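## Task

Take the foam block off the low shelf and set it completely inside the middle tote. The front tote is the one closest to the open edge of the bench. Do not shift or rotate any tote or any carton beneath the bench. The robot must not tip over or finish leaning. The block must stay in place by itself at the end, without the robot holding it.

## Robot and tools

Robot: a simulated Hello Robot Stretch 4. It is a single-arm mobile manipulator with an omni-wheel base, a lift that slides up a mast, an arm that telescopes straight forward, a three-joint wrist (yaw, pitch, roll) and a two-finger gripper. It stands about 1.6 m tall, and the base rim reaches at most 0.23 m from the base origin. Loose objects may sometimes get a short nudge from outside.

Frames: the base frame has its origin on the floor under the base centre, with x forward, y left and z up. hand_pose is reported in this frame and marks a point between the open fingertips; the printed value can be slightly wrong. With all wrist joints at zero, the hand axes match the base axes. The odometry frame is wherever the base frame was when the scene began. Its heading runs from -3.142 to 3.142 and is positive to the left.

execute_actions: the argument "actions" is a list holding one action, or nothing (an empty list just reports state and images). The optional "cameras" lists which of head_camera, head_left_camera, head_right_camera, wrist_camera or all to return. Omitted, null or all gives every camera; [] gives none. An action may contain:
- "base": exactly one relative command, an offset from where the base last reported itself. translate_m is metres, forward positive, -2 to 2. strafe_m is metres sideways, left positive, -2 to 2. rotate_rad is radians on the spot, counter-clockwise (left) positive, -3.2 to 3.2.
- "joints": absolute targets by name, any subset. lift_m 0 to 1.2 m. arm_m 0 to 0.55 m of extension. wrist_yaw_rad -1.134 to 4.276 (0 points forward, positive turns left, 3.14 is folded back, and above 3.4 the arm may block it). wrist_pitch_rad -1.117 to 4.259 (0 level, 1.57 points down). wrist_roll_rad -1.117 to 4.259 (0 puts the fingers level; positive turns clockwise as seen from behind the gripper). gripper_m -0.038 to 0.141 m, the fingertip gap; negative values press the fingers together. Done tolerances are ±0.004 for the lift, arm and gripper, ±0.02 for yaw and roll, and ±0.05 for pitch. A joint target outside its range gets clamped, and the result says so. Any other bad value or unknown key rejects the whole call.
- "pace": slow, default, fast or max. Base speeds are 0.1, 0.3, 0.4 or 0.6 m/s and turn rates 1, 2, 3 or 4 rad/s. With the lift above 0.2 these drop further, down to 0.3 m/s and 1 rad/s at full height.
- "contact_limits": only {"arm_m": value}, from 0 (gentlest) to 0.75. Left out, it is 0.5.
- {"end_of_arm": "enable_torque"} must stand alone. It re-powers a wrist or gripper motor that shut itself off.
Motions inside one action start at the same time. Anything you leave out may still be driving toward an earlier target.

wait: seconds from 0 to 10. It commands nothing and returns the same report. zoom_image: camera name and region [x0, y0, x1, y1] in pixels of that camera's latest full image, with (0,0) at top left and at most 504x504. finished_scene: pass the number of the current scene. It is final, ends the scene and reports success. Answering without any tool call ends everything.

Readings: lidar_m lists 12 distances in metres, one per 30-degree sector. It starts straight ahead and goes counter-clockwise (4th is left, 7th is behind, 10th is right). "-" means nothing seen or closer than 0.25 m. It senses from about 0.15 m up, so table tops register, but it can miss clear items and thin legs. wrist_depth_mm is a 7x7 grid of median depths (100 to 2000 mm) from the wrist camera, starting at the top left. It includes the robot's own body. base_odometry counts wheel rotation, so slipping shows up as motion. If turned_by_wheels and turned_by_imu differ by more than about 0.1 rad, the base hit something or slipped. base_tilt is in degrees, forward and right positive, with a fixed bias of up to about 1.5. motor_effort is a percentage of maximum, with the peak of the last action in brackets; each motor has a small fixed bias. For wheel_0, wheel_1 and wheel_2, positive means turning right.

Statuses: done; off_target (stopped short and may keep pushing); contact_stop_at_<key> (blocked, and that part goes slack, so a slack lift may sag and slack wheels may roll); limit_stop_at_<name>; time_out; torque_fault (wrist motor limp until enable_torque). limit_stop_at_tilt means a lean over 6 degrees: lift, arm and wheels go slack and ignore commands. limit_stop_at_own_body can happen with pitch below -0.2 together with roll below -0.4 or above 4. If a call reports a stop, later calls in the same reply are skipped. on_its_own describes things you did not command; there, "held at" is the held target, not the actual position.

Gripping: command a gap narrower than the object. A deeper squeeze grips harder and pulls the object toward the wrist. Neither the gap reading nor done proves you are holding something; look for a clear change in gripper effort, or check the cameras. If the fingertips stick on a surface, raise the lift. To unfold at the start, send lift_m 0.4 with wrist_yaw_rad 0.

Cameras: head_camera sits on the mast top and looks forward and down, so turn the base to aim it. head_left_camera and head_right_camera are fisheyes that look more steeply down and show the base and arm. wrist_camera looks along the fingers, with the fingertips near the bottom of its image. Calibration (K, distortion, T_world_to_cam mapping the base frame to the camera) is approximate.

Avoid: driving or turning with over 1 kg held while the arm is past 0.2, especially at fast paces; strong steady pushes, particularly with the gripper high; pressing the gripper into things, which causes torque faults; bumping totes or cartons; dropping or throwing the item. Release it fully inside the tote and back away so it rests there unsupported.

Each tool is called after "Emit:" as name(argument=value, ...), one argument or row to a line, values as JSON.

## Session

Emit:
execute_actions(
  actions=[],
)

Scene clock: 0.00 s.
base_odometry: x=+0.000 y=+0.000 heading=+0.000 (m, m, rad; odometry frame)
turned_by_wheels: +0.000 (rad since the last result)
turned_by_imu: +0.000 (rad since the last result)
base_tilt: forward=+0.3 right=-0.6 (deg)
lidar_m: 1.35 1.61 2.39 2.42 0.98 0.81 0.82 0.99 1.87 1.67 1.95 1.34
base_status: not commanded
joint_positions: lift_m=+0.232 arm_m=-0.002 wrist_yaw_rad=+3.097 wrist_pitch_rad=-0.005 wrist_roll_rad=+0.011 gripper_m=+0.057
joint_status: not commanded
motor_effort: lift_m=+17 arm_m=-1 wrist_yaw_rad=-1 wrist_pitch_rad=-6 wrist_roll_rad=-1 gripper_m=-2 wheel_0=+0 wheel_1=-1 wheel_2=+1 (%)
hand_pose: x=-0.1149 y=+0.1003 z=+0.4120 quat_wxyz=(+0.022, +0.003, +0.006, +1.000) (m; base frame)
wrist_depth_mm: - 143 1708 1008 917 866 820 / - 133 1025 976 931 878 820 / - 121 167 991 931 866 809 / - 135 208 991 931 878 820 / 141 1098 1060 991 931 866 831 / 1430 1182 1078 976 208 866 820 / 1042 1138 1008 1042 960 891 878
pictures: head_camera, head_left_camera, head_right_camera, wrist_camera
Images, in order (width x height): head_camera 420x560, head_left_camera 420x672, head_right_camera 420x672, wrist_camera 616x392.

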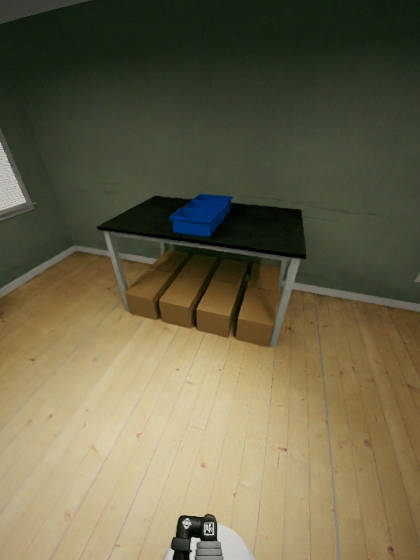

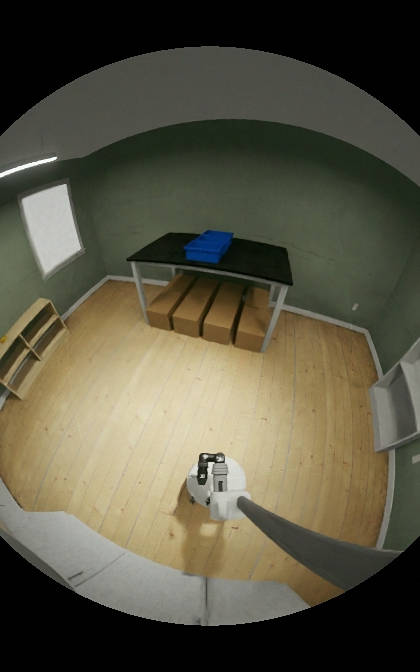

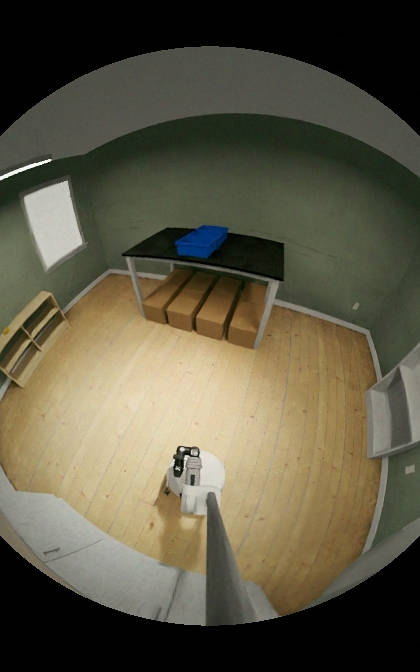

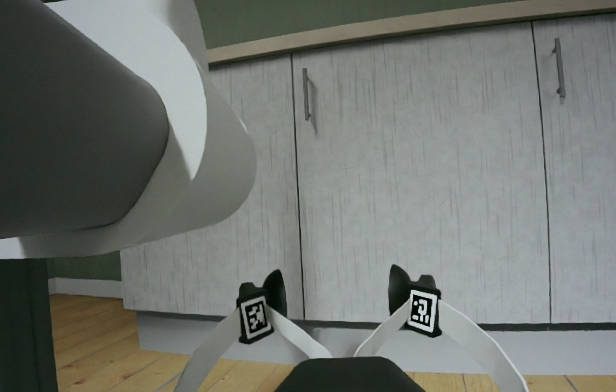

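Emit:
execute_actions(
  actions=[
    {"base": {"rotate_rad": 1.3}, "joints": {"lift_m": 0.4, "wrist_yaw_rad": 0}},
  ],
  cameras=["head_camera", "head_left_camera"],
)

Scene clock: 5.40 s.
base_odometry: x=+0.000 y=+0.000 heading=+1.299 (m, m, rad; odometry frame)
turned_by_wheels: +1.299 (rad since the last result)
turned_by_imu: +1.312 (rad since the last result)
base_tilt: forward=+0.3 right=-0.6 (deg)
lidar_m: 2.43 1.17 0.85 0.82 0.87 1.95 1.67 1.68 2.34 1.30 1.41 2.52
base_status: done
joint_positions: lift_m=+0.400 arm_m=-0.002 wrist_yaw_rad=+0.000 wrist_pitch_rad=-0.005 wrist_roll_rad=+0.011 gripper_m=+0.057
joint_status: all done
motor_effort: lift_m=+23(23) arm_m=-1(1) wrist_yaw_rad=-2(7) wrist_pitch_rad=-6(5) wrist_roll_rad=-1(1) gripper_m=-3(3) wheel_0=-3(4) wheel_1=-4(8) wheel_2=-5(11) (%)
hand_pose: x=+0.4579 y=-0.0873 z=+0.5792 quat_wxyz=(+1.000, +0.006, -0.002, +0.000) (m; base frame)
wrist_depth_mm: - - - - - - - / - - - - - - - / - - - - - - - / - - - - - - - / - - - - - - - / 1921 - - 1921 208 1921 1863 / 1576 1537 1336 1430 1397 1255 1336
pictures: head_camera, head_left_camera
Images, in order (width x height): head_camera 420x560, head_left_camera 420x672.

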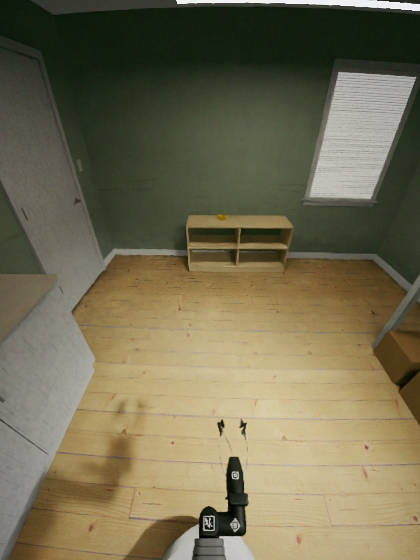

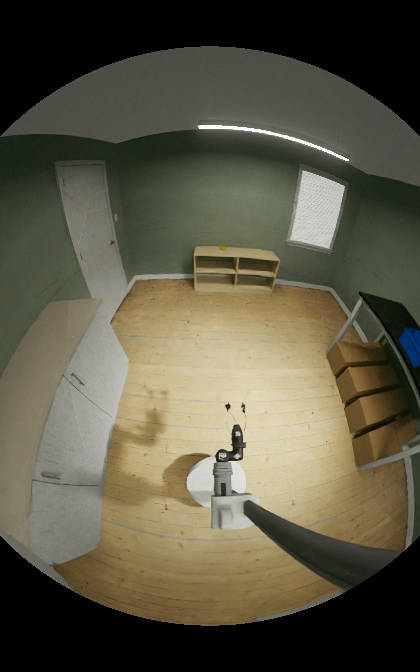

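Emit:
execute_actions(
  actions=[
    {"base": {"translate_m": 1.6}, "joints": {"lift_m": 0.5}, "pace": "fast"},
  ],
  cameras=["head_camera", "wrist_camera"],
)

Scene clock: 13.83 s.
base_odometry: x=+0.429 y=+1.541 heading=+1.299 (m, m, rad; odometry frame)
turned_by_wheels: +0.000 (rad since the last result)
turned_by_imu: -0.003 (rad since the last result)
base_tilt: forward=+0.3 right=-0.6 (deg)
lidar_m: 0.81 0.87 1.45 1.39 0.98 1.13 3.30 1.94 1.41 1.44 1.19 0.87
base_status: done
joint_positions: lift_m=+0.500 arm_m=-0.002 wrist_yaw_rad=+0.000 wrist_pitch_rad=-0.005 wrist_roll_rad=+0.011 gripper_m=+0.057
joint_status: all done
motor_effort: lift_m=+22(25) arm_m=-1(1) wrist_yaw_rad=-1(2) wrist_pitch_rad=-6(8) wrist_roll_rad=-1(1) gripper_m=-1(5) wheel_0=+1(8) wheel_1=+2(7) wheel_2=+0(16) (%)
hand_pose: x=+0.4579 y=-0.0874 z=+0.6793 quat_wxyz=(+1.000, +0.006, -0.002, +0.000) (m; base frame)
wrist_depth_mm: 1060 1060 1042 1025 1008 991 976 / 1060 1042 1025 1008 991 991 960 / 1060 1060 1025 1025 1008 976 960 / 1060 1042 1025 1008 991 976 960 / 1060 1042 960 809 788 732 809 / 1060 732 603 991 208 668 960 / 1060 732 831 878 831 640 820
pictures: head_camera, wrist_camera
camera_calibration (this result's frames):
wrist_camera: T_world_to_cam=[[0.0418057, -0.998272, -0.041292, -0.0667171], [0.0271336, 0.0424472, -0.99873, 0.731505], [0.998757, 0.0406322, 0.0288612, -0.248715], [0, 0, 0, 1]] pos_world=[0.231347, -0.0875463, 0.734999]
Images, in order (width x height): head_camera 420x560, wrist_camera 616x392.

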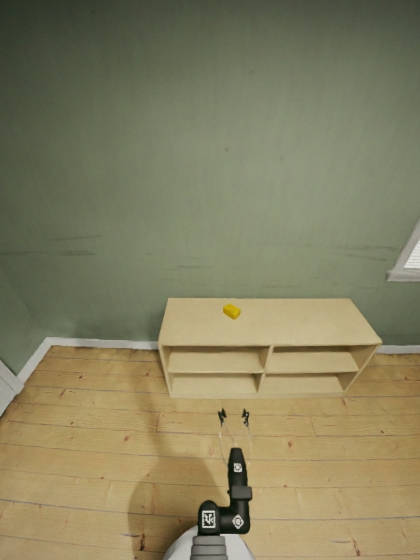

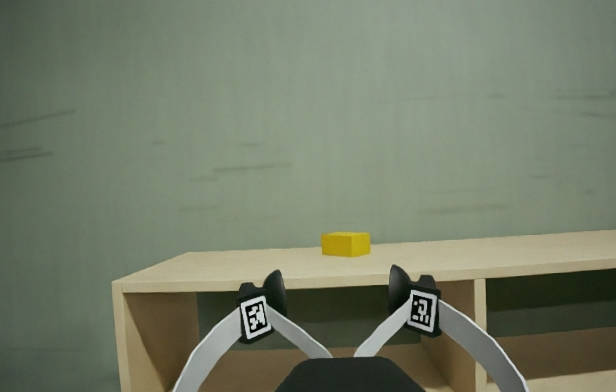

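Emit:
zoom_image(
  camera="head_camera",
  region=[150, 260, 330, 440],
)

Emit:
zoom_image(
  camera="wrist_camera",
  region=[280, 200, 420, 290],
)

Region (150, 260, 330, 440) of head_camera's 420x560 image, scaled by 2.800, with more detail than that image has.

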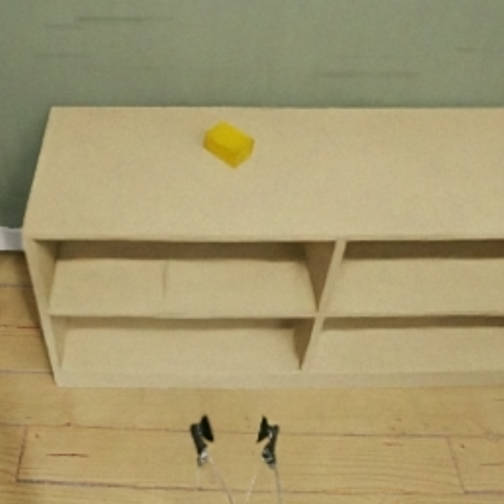

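Region (280, 200, 420, 290) of wrist_camera's 616x392 image, scaled by 3.600; it fills the top 324 rows of this view, and the rest is white.

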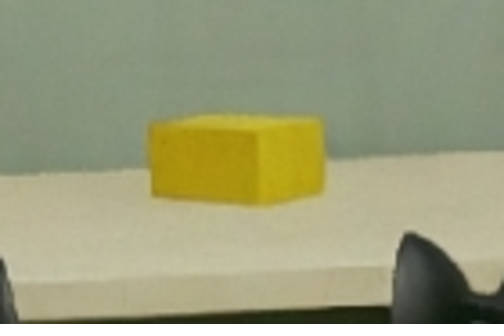

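Emit:
execute_actions(
  actions=[
    {"base": {"translate_m": 0.45}, "joints": {"lift_m": 0.9, "wrist_pitch_rad": 1.57, "gripper_m": 0.13, "arm_m": 0.1}},
  ],
  cameras=["head_camera", "wrist_camera"],
)

Scene clock: 32.03 s.
base_odometry: x=+0.550 y=+1.975 heading=+1.300 (m, m, rad; odometry frame)
turned_by_wheels: +0.000 (rad since the last result)
turned_by_imu: +0.000 (rad since the last result)
base_tilt: forward=+0.4 right=-0.6 (deg)
lidar_m: 0.37 0.40 1.13 1.35 1.44 1.28 3.85 1.98 1.57 2.32 0.54 0.41
base_status: done
joint_positions: lift_m=+0.900 arm_m=+0.099 wrist_yaw_rad=+0.000 wrist_pitch_rad=+1.570 wrist_roll_rad=+0.011 gripper_m=+0.130
joint_status: all done
motor_effort: lift_m=+23(26) arm_m=+4(6) wrist_yaw_rad=+0(1) wrist_pitch_rad=+1(2) wrist_roll_rad=-1(1) gripper_m=+1(9) wheel_0=+3(4) wheel_1=+4(7) wheel_2=-1(15) (%)
hand_pose: x=+0.2705 y=-0.0874 z=+0.7893 quat_wxyz=(+0.707, +0.004, +0.707, -0.004) (m; base frame)
wrist_depth_mm: 418 415 407 404 399 397 389 / 418 413 407 402 399 394 387 / 418 413 407 402 399 439 647 / 1060 1042 1025 1008 1008 991 976 / 1060 1042 1025 904 1008 991 991 / 1060 1042 202 798 809 193 976 / 1060 1025 798 788 1008 991 991
pictures: head_camera, wrist_camera
camera_calibration (this result's frames):
wrist_camera: T_world_to_cam=[[-0.0415184, -0.99827, -0.0416224, -0.0315465], [-0.998823, 0.0425155, -0.0233638, 0.354169], [0.025093, 0.0406034, -0.99886, 1.00983], [0, 0, 0, 1]] pos_world=[0.327102, -0.0875519, 1.01564]
Images, in order (width x height): head_camera 420x560, wrist_camera 616x392.

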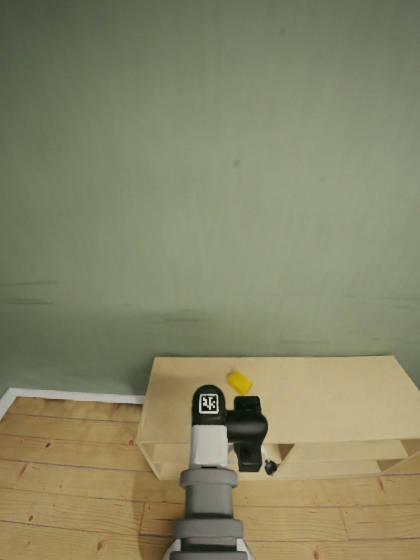

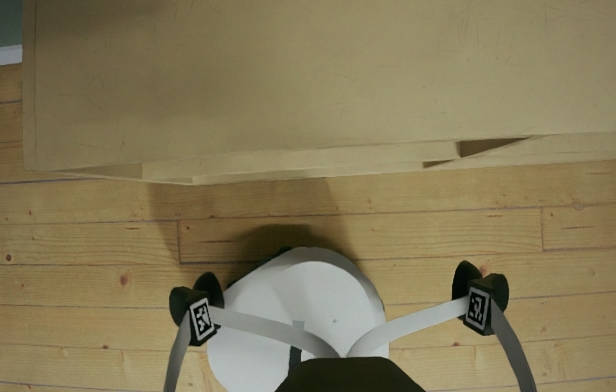

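Emit:
execute_actions(
  actions=[
    {"base": {"strafe_m": -0.04}, "joints": {"arm_m": 0.38}},
  ],
  cameras=["wrist_camera"],
)

Scene clock: 36.60 s.
base_odometry: x=+0.588 y=+1.964 heading=+1.300 (m, m, rad; odometry frame)
turned_by_wheels: +0.000 (rad since the last result)
turned_by_imu: +0.001 (rad since the last result)
base_tilt: forward=+0.3 right=-0.5 (deg)
lidar_m: 0.35 0.36 1.16 1.42 1.45 1.33 3.87 1.88 1.59 2.28 0.54 0.36
base_status: done
joint_positions: lift_m=+0.900 arm_m=+0.379 wrist_yaw_rad=+0.000 wrist_pitch_rad=+1.570 wrist_roll_rad=+0.011 gripper_m=+0.130
joint_status: all done
motor_effort: lift_m=+23(23) arm_m=+4(4) wrist_yaw_rad=-1(1) wrist_pitch_rad=+1(2) wrist_roll_rad=-1(1) gripper_m=+1(0) wheel_0=+1(13) wheel_1=-2(10) wheel_2=+0(1) (%)
hand_pose: x=+0.5505 y=-0.0874 z=+0.7893 quat_wxyz=(+0.707, +0.004, +0.707, -0.004) (m; base frame)
wrist_depth_mm: 370 379 394 407 413 413 424 / 445 449 407 402 397 394 389 / 415 410 407 402 397 394 389 / 415 413 404 357 397 392 384 / 418 413 407 399 397 392 387 / 415 413 202 402 397 193 387 / 415 413 404 399 397 392 387
pictures: wrist_camera
camera_calibration (this result's frames):
wrist_camera: T_world_to_cam=[[-0.0413102, -0.998279, -0.0416146, -0.0200454], [-0.998836, 0.0422994, -0.0231748, 0.633615], [0.0248952, 0.0406088, -0.998865, 1.00292], [0, 0, 0, 1]] pos_world=[0.607082, -0.0875396, 1.01563]
Images, in order (width x height): wrist_camera 616x392.

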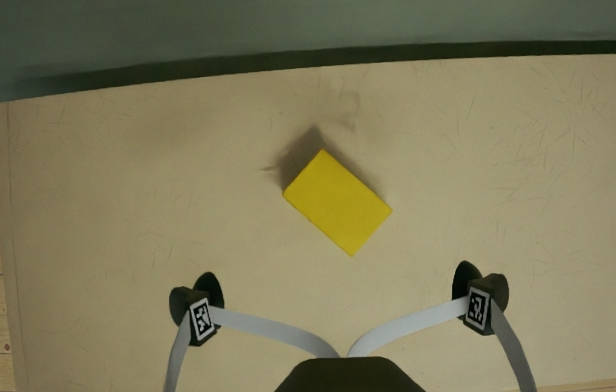

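Emit:
execute_actions(
  actions=[
    {"joints": {"arm_m": 0.437, "wrist_roll_rad": -0.84, "lift_m": 0.82}},
  ],
  cameras=["wrist_camera"],
)

Scene clock: 54.13 s.
base_odometry: x=+0.588 y=+1.964 heading=+1.300 (m, m, rad; odometry frame)
turned_by_wheels: +0.000 (rad since the last result)
turned_by_imu: +0.001 (rad since the last result)
base_tilt: forward=+0.3 right=-0.6 (deg)
lidar_m: 0.36 0.39 1.17 1.38 1.42 1.34 3.86 1.91 1.55 2.28 0.53 0.39
base_status: not commanded
joint_positions: lift_m=+0.820 arm_m=+0.436 wrist_yaw_rad=+0.000 wrist_pitch_rad=+1.570 wrist_roll_rad=-0.840 gripper_m=+0.130
joint_status: all done
motor_effort: lift_m=+13(20) arm_m=+4(5) wrist_yaw_rad=-2(1) wrist_pitch_rad=+0(2) wrist_roll_rad=-3(7) gripper_m=+0(2) wheel_0=+1(2) wheel_1=-2(2) wheel_2=+0(0) (%)
hand_pose: x=+0.6074 y=-0.0874 z=+0.7101 quat_wxyz=(+0.646, -0.288, +0.645, +0.288) (m; base frame)
wrist_depth_mm: 338 332 327 325 332 232 - / 338 334 329 322 336 279 220 / 338 332 327 322 319 340 264 / 338 332 327 322 319 315 324 / 336 332 327 278 315 312 322 / 338 330 202 277 274 193 309 / 750 330 325 276 314 312 309
pictures: wrist_camera
camera_calibration (this result's frames):
wrist_camera: T_world_to_cam=[[0.723405, -0.689205, -0.0410025, -0.458926], [-0.690283, -0.723181, -0.0227898, 0.434063], [-0.0139454, 0.0447896, -0.998899, 0.946386], [0, 0, 0, 1]] pos_world=[0.644813, -0.0447761, 0.936419]
Images, in order (width x height): wrist_camera 616x392.

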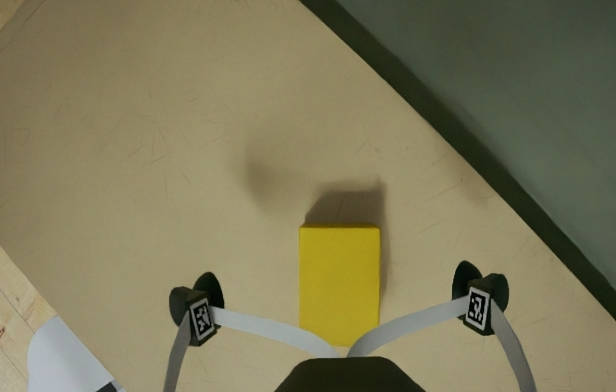

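Emit:
execute_actions(
  actions=[
    {"joints": {"lift_m": 0.748}},
  ],
  cameras=[],
)

Emit:
execute_actions(
  actions=[
    {"joints": {"gripper_m": 0.03}},
  ],
  cameras=["wrist_camera"],
)

Scene clock: 59.40 s.
base_odometry: x=+0.588 y=+1.964 heading=+1.300 (m, m, rad; odometry frame)
turned_by_wheels: +0.000 (rad since the last result)
turned_by_imu: +0.001 (rad since the last result)
base_tilt: forward=+0.4 right=-0.5 (deg)
lidar_m: 0.36 0.38 1.14 1.36 1.43 1.32 3.86 1.89 1.54 2.28 0.54 0.39
base_status: not commanded
joint_positions: lift_m=+0.748 arm_m=+0.436 wrist_yaw_rad=+0.000 wrist_pitch_rad=+1.570 wrist_roll_rad=-0.840 gripper_m=+0.130
joint_status: all done
motor_effort: lift_m=+13(14) arm_m=+4(4) wrist_yaw_rad=-1(1) wrist_pitch_rad=+0(0) wrist_roll_rad=-2(2) gripper_m=+1(1) wheel_0=+1(1) wheel_1=-2(2) wheel_2=+0(0) (%)
hand_pose: x=+0.6074 y=-0.0874 z=+0.6382 quat_wxyz=(+0.646, -0.288, +0.645, +0.288) (m; base frame)
wrist_depth_mm: 263 258 254 250 289 232 - / 262 259 254 251 248 270 220 / 262 258 254 250 247 244 263 / 262 258 254 251 247 243 294 / 260 257 254 206 245 243 240 / 262 257 202 204 203 193 240 / 262 257 253 204 245 242 240
pictures: none
No camera images: the call's "cameras" was empty. Leave "cameras" out to get every camera's image.

Scene clock: 61.33 s.
base_odometry: x=+0.588 y=+1.964 heading=+1.300 (m, m, rad; odometry frame)
turned_by_wheels: +0.000 (rad since the last result)
turned_by_imu: +0.000 (rad since the last result)
base_tilt: forward=+0.4 right=-0.6 (deg)
lidar_m: 0.35 0.39 1.17 1.41 1.44 1.33 3.90 1.91 1.57 2.27 0.54 0.38
base_status: not commanded
joint_positions: lift_m=+0.748 arm_m=+0.436 wrist_yaw_rad=+0.000 wrist_pitch_rad=+1.570 wrist_roll_rad=-0.840 gripper_m=+0.030
joint_status: all done
motor_effort: lift_m=+13(13) arm_m=+4(4) wrist_yaw_rad=-1(1) wrist_pitch_rad=+0(0) wrist_roll_rad=-2(2) gripper_m=-12(15) wheel_0=+1(2) wheel_1=-2(2) wheel_2=+0(1) (%)
hand_pose: x=+0.6074 y=-0.0874 z=+0.6382 quat_wxyz=(+0.646, -0.288, +0.645, +0.288) (m; base frame)
wrist_depth_mm: 263 258 255 251 289 233 - / 262 258 254 251 248 270 220 / 262 258 254 250 247 245 264 / 262 257 254 250 247 243 287 / 262 257 254 196 245 243 240 / 262 257 253 195 193 242 241 / 260 257 251 195 245 242 240
pictures: wrist_camera
camera_calibration (this result's frames):
wrist_camera: T_world_to_cam=[[0.72341, -0.6892, -0.0410026, -0.461881], [-0.690278, -0.723185, -0.0227898, 0.432421], [-0.0139458, 0.0447895, -0.998899, 0.874483], [0, 0, 0, 1]] pos_world=[0.644816, -0.0447759, 0.864437]
Images, in order (width x height): wrist_camera 616x392.

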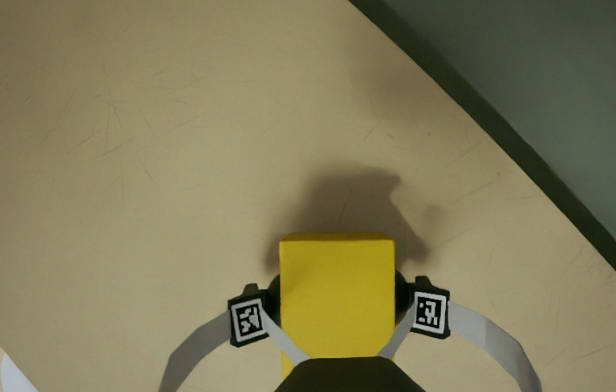

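Emit:
execute_actions(
  actions=[
    {"base": {"translate_m": -1.46}, "joints": {"lift_m": 1.0, "arm_m": 0.1, "wrist_roll_rad": 0.0}},
  ],
  cameras=[],
)

Emit:
execute_actions(
  actions=[
    {"base": {"rotate_rad": -1.57}},
  ],
  cameras=["head_camera", "wrist_camera"],
)

Scene clock: 74.63 s.
base_odometry: x=+0.197 y=+0.558 heading=+1.299 (m, m, rad; odometry frame)
turned_by_wheels: +0.000 (rad since the last result)
turned_by_imu: +0.006 (rad since the last result)
base_tilt: forward=+0.4 right=-0.5 (deg)
lidar_m: 1.81 2.03 0.89 0.86 0.90 1.26 2.22 2.30 1.35 1.30 1.38 1.92
base_status: done
joint_positions: lift_m=+1.000 arm_m=+0.101 wrist_yaw_rad=+0.000 wrist_pitch_rad=+1.570 wrist_roll_rad=+0.000 gripper_m=+0.030
joint_status: all done
motor_effort: lift_m=+23(23) arm_m=-4(7) wrist_yaw_rad=-1(1) wrist_pitch_rad=-1(0) wrist_roll_rad=+0(5) gripper_m=-13(17) wheel_0=-2(5) wheel_1=-4(8) wheel_2=+2(13) (%)
hand_pose: x=+0.2718 y=-0.0874 z=+0.8894 quat_wxyz=(+0.707, +0.000, +0.707, +0.000) (m; base frame)
wrist_depth_mm: 1182 1118 1138 1138 1138 1078 1098 / 1160 1160 1138 1118 1098 1078 1078 / 1160 1160 1118 1118 1118 1078 1098 / 1160 1182 1138 1118 1098 1078 1078 / 1160 1160 1118 196 1098 1098 1060 / 1160 1138 904 196 193 1098 1098 / 1138 1160 904 195 1098 1078 1078
pictures: none
No camera images: the call's "cameras" was empty. Leave "cameras" out to get every camera's image.

Scene clock: 76.90 s.
base_odometry: x=+0.197 y=+0.558 heading=-0.270 (m, m, rad; odometry frame)
turned_by_wheels: -1.569 (rad since the last result)
turned_by_imu: -1.583 (rad since the last result)
base_tilt: forward=+0.4 right=-0.5 (deg)
lidar_m: 1.29 1.38 1.91 1.81 2.05 0.89 0.84 0.90 1.27 2.25 2.32 1.37
base_status: done
joint_positions: lift_m=+1.000 arm_m=+0.101 wrist_yaw_rad=+0.000 wrist_pitch_rad=+1.570 wrist_roll_rad=+0.000 gripper_m=+0.030
joint_status: not commanded
motor_effort: lift_m=+22(23) arm_m=-4(4) wrist_yaw_rad=-1(1) wrist_pitch_rad=+0(1) wrist_roll_rad=+0(0) gripper_m=-14(15) wheel_0=+1(6) wheel_1=+2(8) wheel_2=+5(10) (%)
hand_pose: x=+0.2718 y=-0.0874 z=+0.8894 quat_wxyz=(+0.707, +0.000, +0.707, +0.000) (m; base frame)
wrist_depth_mm: 1182 1138 1138 1118 1118 1078 1078 / 1182 1160 1138 1118 1098 1118 1078 / 1160 1160 1118 1118 1118 1098 1078 / 1160 1138 1138 1138 1118 1078 1060 / 1160 1160 1118 196 1118 1118 1078 / 1182 1160 931 195 193 1060 1078 / 1160 1160 917 195 1098 1098 1078
pictures: head_camera, wrist_camera
camera_calibration (this result's frames):
wrist_camera: T_world_to_cam=[[-0.0297875, -0.99869, -0.0415988, -0.0305765], [-0.999262, 0.030763, -0.0230116, 0.35654], [0.0242611, 0.0408826, -0.998869, 1.10998], [0, 0, 0, 1]] pos_world=[0.328437, -0.0868836, 1.11566]
Images, in order (width x height): head_camera 420x560, wrist_camera 616x392.

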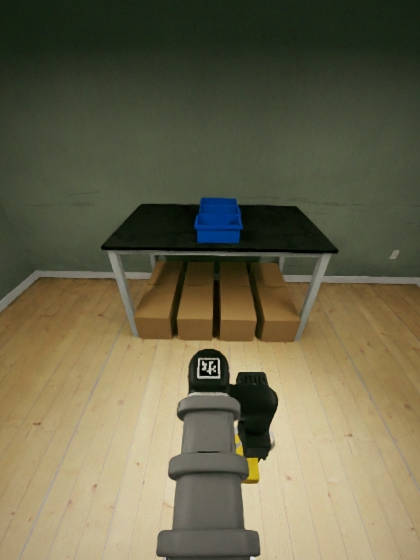

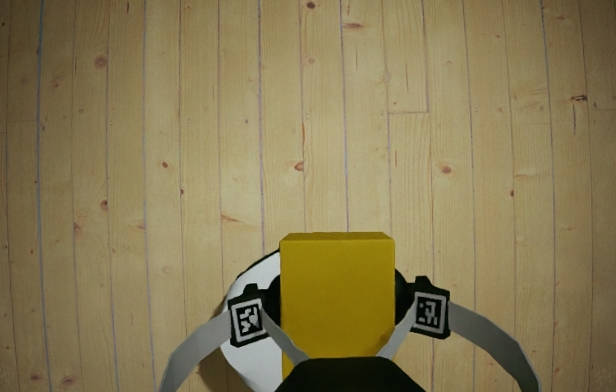

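Emit:
execute_actions(
  actions=[
    {"base": {"translate_m": 0.85}, "joints": {"lift_m": 1.2, "arm_m": 0.0, "wrist_pitch_rad": 0.9}},
  ],
  cameras=["head_camera", "wrist_camera", "head_right_camera"],
)

Scene clock: 89.03 s.
base_odometry: x=+1.016 y=+0.331 heading=-0.270 (m, m, rad; odometry frame)
turned_by_wheels: +0.000 (rad since the last result)
turned_by_imu: -0.001 (rad since the last result)
base_tilt: forward=+0.3 right=-0.5 (deg)
lidar_m: 0.46 0.51 0.68 1.83 1.90 2.42 1.72 1.81 2.61 2.21 0.66 0.48
base_status: done
joint_positions: lift_m=+1.200 arm_m=+0.001 wrist_yaw_rad=+0.000 wrist_pitch_rad=+0.902 wrist_roll_rad=+0.000 gripper_m=+0.030
joint_status: all done
motor_effort: lift_m=+23(25) arm_m=-4(1) wrist_yaw_rad=-1(2) wrist_pitch_rad=-7(9) wrist_roll_rad=+0(0) gripper_m=-14(12) wheel_0=+2(6) wheel_1=+4(7) wheel_2=-2(12) (%)
hand_pose: x=+0.3505 y=-0.0874 z=+1.1515 quat_wxyz=(+0.900, +0.000, +0.436, +0.000) (m; base frame)
wrist_depth_mm: 1008 976 878 715 809 842 820 / 831 788 585 569 654 723 715 / 707 683 603 609 609 627 615 / 615 597 492 473 488 554 544 / 535 530 521 196 492 492 488 / 1464 1160 517 195 193 1078 1308 / 1281 1060 1008 195 976 991 991
pictures: head_camera, head_right_camera, wrist_camera
camera_calibration (this result's frames):
wrist_camera: T_world_to_cam=[[0.00229678, -0.99869, -0.0511129, -0.0176321], [-0.77015, 0.0308364, -0.637117, 1.06805], [0.637859, 0.0408279, -0.76907, 0.890254], [0, 0, 0, 1]] pos_world=[0.254744, -0.0868911, 1.36424]
Images, in order (width x height): head_camera 420x560, head_right_camera 420x672, wrist_camera 616x392.

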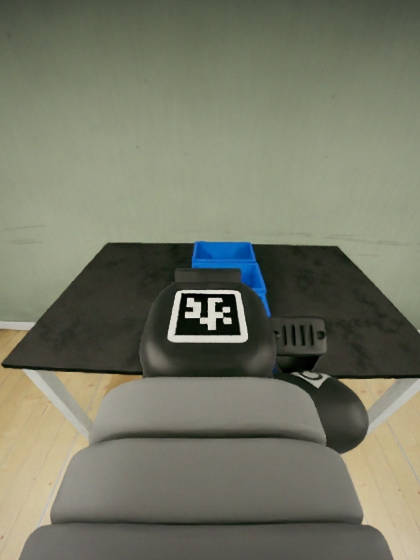

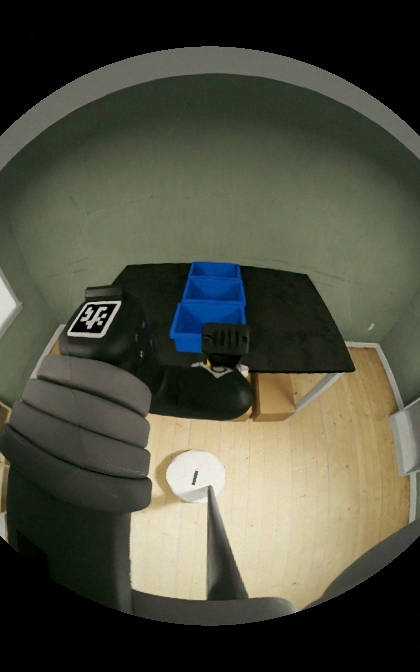

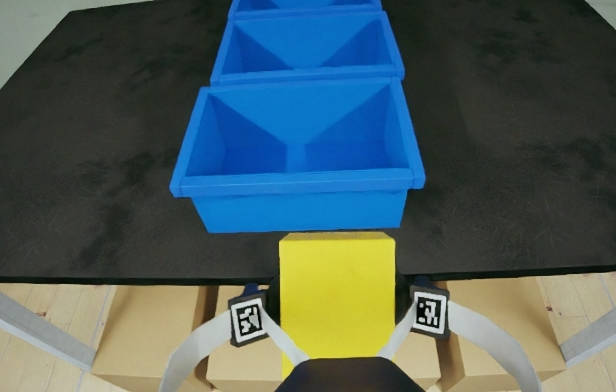

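Emit:
execute_actions(
  actions=[
    {"base": {"translate_m": 0.17}, "joints": {"arm_m": 0.37}},
  ],
  cameras=["wrist_camera"],
)

Emit:
execute_actions(
  actions=[
    {"joints": {"arm_m": 0.54, "wrist_pitch_rad": 1.57}},
  ],
  cameras=["wrist_camera", "head_right_camera"],
)

Scene clock: 112.37 s.
base_odometry: x=+1.180 y=+0.286 heading=-0.269 (m, m, rad; odometry frame)
turned_by_wheels: +0.000 (rad since the last result)
turned_by_imu: +0.001 (rad since the last result)
base_tilt: forward=+0.4 right=-0.6 (deg)
lidar_m: 0.29 0.32 0.46 1.83 1.92 2.62 1.89 1.97 2.33 2.20 0.41 0.30
base_status: done
joint_positions: lift_m=+1.200 arm_m=+0.369 wrist_yaw_rad=+0.000 wrist_pitch_rad=+0.901 wrist_roll_rad=+0.000 gripper_m=+0.030
joint_status: all done
motor_effort: lift_m=+23(23) arm_m=+4(6) wrist_yaw_rad=-2(1) wrist_pitch_rad=-4(6) wrist_roll_rad=+0(1) gripper_m=-15(13) wheel_0=+2(8) wheel_1=+2(8) wheel_2=-2(15) (%)
hand_pose: x=+0.7192 y=-0.0874 z=+1.1516 quat_wxyz=(+0.900, +0.000, +0.436, +0.000) (m; base frame)
wrist_depth_mm: 627 627 634 640 627 627 621 / 715 715 715 699 691 683 676 / 699 683 525 504 500 621 615 / 609 591 539 554 535 549 539 / 535 525 418 196 366 480 484 / 477 466 349 195 193 340 436 / 439 427 413 195 402 304 404
pictures: wrist_camera
camera_calibration (this result's frames):
wrist_camera: T_world_to_cam=[[0.00259529, -0.99869, -0.0511117, -0.0186416], [-0.769851, 0.0306253, -0.637488, 1.35229], [0.638218, 0.0410029, -0.768763, 0.654512], [0, 0, 0, 1]] pos_world=[0.623388, -0.0868683, 1.36428]
Images, in order (width x height): wrist_camera 616x392.

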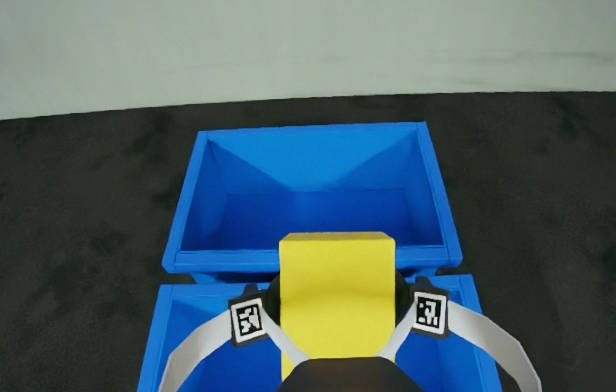

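Scene clock: 113.97 s.
base_odometry: x=+1.180 y=+0.286 heading=-0.269 (m, m, rad; odometry frame)
turned_by_wheels: +0.000 (rad since the last result)
turned_by_imu: +0.000 (rad since the last result)
base_tilt: forward=+0.4 right=-0.6 (deg)
lidar_m: 0.28 0.31 0.44 1.85 1.93 2.62 1.91 1.99 2.31 2.23 0.41 0.27
base_status: not commanded
joint_positions: lift_m=+1.200 arm_m=+0.539 wrist_yaw_rad=+0.000 wrist_pitch_rad=+1.570 wrist_roll_rad=+0.000 gripper_m=+0.030
joint_status: all done
motor_effort: lift_m=+23(23) arm_m=+4(1) wrist_yaw_rad=-1(0) wrist_pitch_rad=+1(3) wrist_roll_rad=+0(0) gripper_m=-15(11) wheel_0=+2(2) wheel_1=+2(2) wheel_2=-2(2) (%)
hand_pose: x=+0.7105 y=-0.0874 z=+1.0893 quat_wxyz=(+0.707, +0.000, +0.707, +0.000) (m; base frame)
wrist_depth_mm: 413 332 399 394 389 325 384 / 415 334 399 397 392 317 384 / 413 334 399 394 283 384 384 / 413 404 399 394 389 272 387 / 413 342 397 196 389 315 382 / 413 334 362 195 192 270 382 / 413 317 355 195 340 291 384
pictures: head_right_camera, wrist_camera
camera_calibration (this result's frames):
wrist_camera: T_world_to_cam=[[-0.0296648, -0.998694, -0.0416087, -0.0092658], [-0.999257, 0.0306541, -0.0233437, 0.799885], [0.0245886, 0.0408853, -0.998861, 1.29885], [0, 0, 0, 1]] pos_world=[0.76708, -0.0868774, 1.31566]
Images, in order (width x height): head_right_camera 420x672, wrist_camera 616x392.

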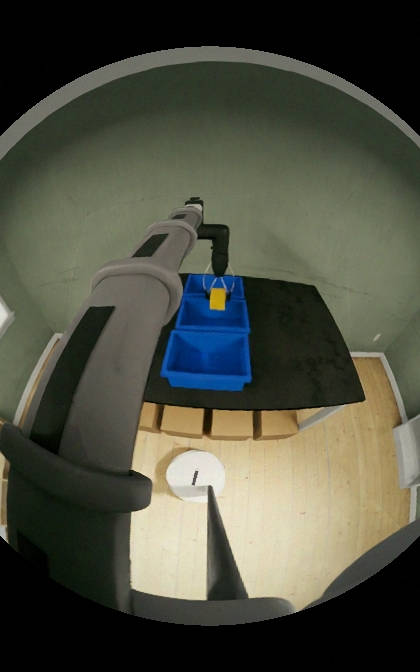

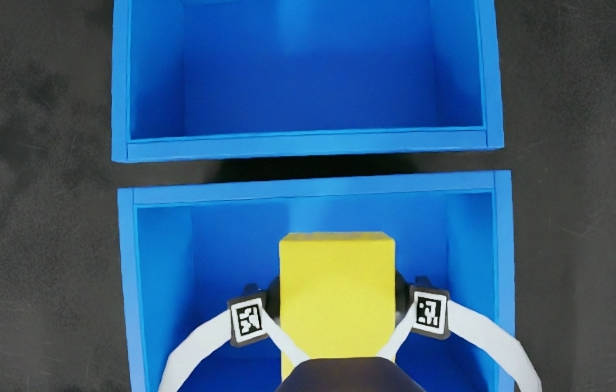

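Emit:
execute_actions(
  actions=[
    {"joints": {"arm_m": 0.528, "lift_m": 1.062}},
  ],
  cameras=["wrist_camera"],
)

Emit:
execute_actions(
  actions=[
    {"joints": {"gripper_m": 0.10}},
  ],
  cameras=["wrist_camera"],
)

Emit:
execute_actions(
  actions=[
    {"joints": {"lift_m": 1.2}},
  ],
  cameras=["wrist_camera", "head_right_camera"],
)

Scene clock: 121.67 s.
base_odometry: x=+1.180 y=+0.286 heading=-0.269 (m, m, rad; odometry frame)
turned_by_wheels: +0.000 (rad since the last result)
turned_by_imu: +0.001 (rad since the last result)
base_tilt: forward=+0.4 right=-0.5 (deg)
lidar_m: 0.26 0.29 0.43 1.84 1.91 2.63 1.89 1.96 2.31 2.23 0.41 0.30
base_status: not commanded
joint_positions: lift_m=+1.062 arm_m=+0.529 wrist_yaw_rad=+0.000 wrist_pitch_rad=+1.570 wrist_roll_rad=+0.000 gripper_m=+0.030
joint_status: all done
motor_effort: lift_m=+14(20) arm_m=-4(4) wrist_yaw_rad=-1(2) wrist_pitch_rad=-2(1) wrist_roll_rad=+0(0) gripper_m=-14(15) wheel_0=+2(2) wheel_1=+2(2) wheel_2=-3(3) (%)
hand_pose: x=+0.6999 y=-0.0874 z=+0.9521 quat_wxyz=(+0.707, +0.000, +0.707, +0.000) (m; base frame)
wrist_depth_mm: 201 263 259 256 196 170 - / 145 144 142 143 145 145 251 / 268 245 142 140 138 136 135 / 177 243 258 256 254 250 197 / 193 262 260 196 252 250 199 / 189 263 259 195 193 246 206 / 186 253 258 195 251 249 -
pictures: wrist_camera
camera_calibration (this result's frames):
wrist_camera: T_world_to_cam=[[-0.0297856, -0.99869, -0.0416019, -0.0152128], [-0.999259, 0.0307656, -0.0231172, 0.785828], [0.0243668, 0.0408826, -0.998867, 1.16222], [0, 0, 0, 1]] pos_world=[0.756474, -0.0868837, 1.17843]
Images, in order (width x height): wrist_camera 616x392.

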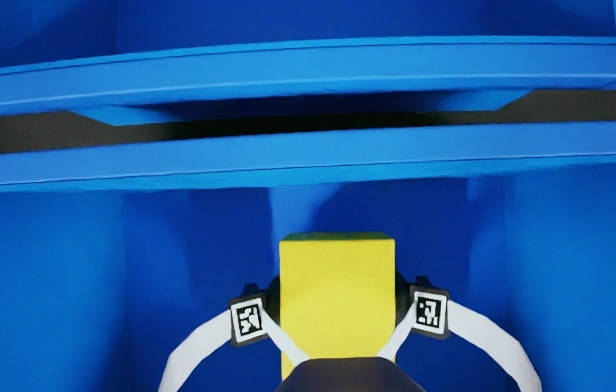

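Scene clock: 123.20 s.
base_odometry: x=+1.180 y=+0.286 heading=-0.269 (m, m, rad; odometry frame)
turned_by_wheels: +0.000 (rad since the last result)
turned_by_imu: +0.000 (rad since the last result)
base_tilt: forward=+0.3 right=-0.6 (deg)
lidar_m: 0.27 0.32 0.44 1.83 1.90 2.59 1.88 1.98 2.31 2.22 0.43 0.30
base_status: not commanded
joint_positions: lift_m=+1.062 arm_m=+0.529 wrist_yaw_rad=+0.000 wrist_pitch_rad=+1.570 wrist_roll_rad=+0.000 gripper_m=+0.100
joint_status: all done
motor_effort: lift_m=+14(14) arm_m=-4(4) wrist_yaw_rad=-1(1) wrist_pitch_rad=+0(2) wrist_roll_rad=+0(0) gripper_m=-2(17) wheel_0=+2(2) wheel_1=+2(2) wheel_2=-2(3) (%)
hand_pose: x=+0.6999 y=-0.0874 z=+0.9521 quat_wxyz=(+0.707, +0.000, +0.707, +0.000) (m; base frame)
wrist_depth_mm: 201 264 259 257 195 170 - / 145 144 142 142 145 145 251 / 268 245 142 140 138 136 135 / 177 243 259 255 253 250 197 / 193 262 260 212 253 250 199 / 190 263 215 211 210 229 206 / 186 262 258 211 252 250 -
pictures: wrist_camera
camera_calibration (this result's frames):
wrist_camera: T_world_to_cam=[[-0.0297857, -0.99869, -0.0416019, -0.0152127], [-0.999259, 0.0307657, -0.0231172, 0.785828], [0.0243669, 0.0408826, -0.998867, 1.16222], [0, 0, 0, 1]] pos_world=[0.756473, -0.0868837, 1.17843]
Images, in order (width x height): wrist_camera 616x392.

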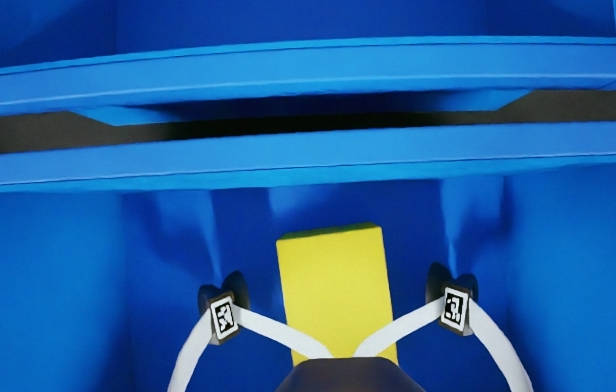

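Scene clock: 124.83 s.
base_odometry: x=+1.180 y=+0.286 heading=-0.269 (m, m, rad; odometry frame)
turned_by_wheels: +0.000 (rad since the last result)
turned_by_imu: +0.000 (rad since the last result)
base_tilt: forward=+0.4 right=-0.6 (deg)
lidar_m: 0.27 0.28 0.45 1.85 1.92 2.59 1.90 1.98 2.32 2.21 0.42 0.31
base_status: not commanded
joint_positions: lift_m=+1.200 arm_m=+0.529 wrist_yaw_rad=+0.000 wrist_pitch_rad=+1.570 wrist_roll_rad=+0.000 gripper_m=+0.100
joint_status: all done
motor_effort: lift_m=+23(24) arm_m=-4(4) wrist_yaw_rad=+0(1) wrist_pitch_rad=+0(1) wrist_roll_rad=+0(0) gripper_m=-1(0) wheel_0=+2(2) wheel_1=+2(2) wheel_2=-2(3) (%)
hand_pose: x=+0.6999 y=-0.0874 z=+1.0893 quat_wxyz=(+0.707, +0.000, +0.707, +0.000) (m; base frame)
wrist_depth_mm: 413 332 402 394 392 322 384 / 413 334 397 394 392 314 384 / 413 404 399 286 276 387 387 / 413 319 397 392 389 285 382 / 413 342 397 349 389 314 387 / 413 334 214 392 389 270 382 / 413 325 347 353 340 300 382
pictures: head_right_camera, wrist_camera
camera_calibration (this result's frames):
wrist_camera: T_world_to_cam=[[-0.0297856, -0.99869, -0.0416019, -0.00950598], [-0.999259, 0.0307655, -0.0231172, 0.788997], [0.0243668, 0.0408826, -0.998867, 1.29924], [0, 0, 0, 1]] pos_world=[0.756471, -0.0868837, 1.31561]
Images, in order (width x height): head_right_camera 420x672, wrist_camera 616x392.

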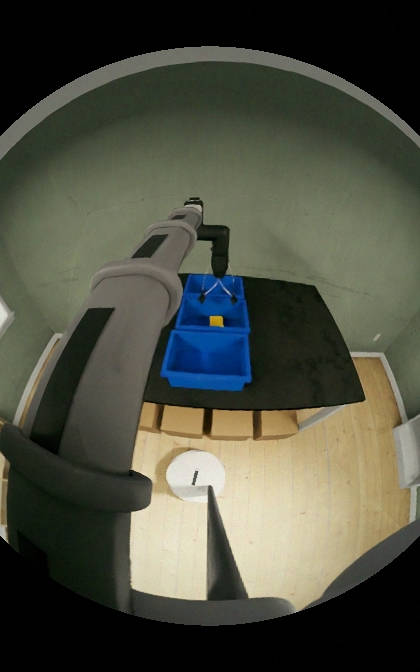

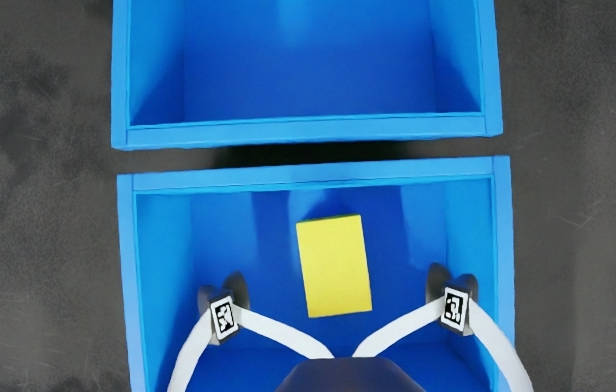

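The block rests flat on the middle tote's floor.

Emit:
finished_scene(
  scene=1,
)

The scene is finished: the task was done.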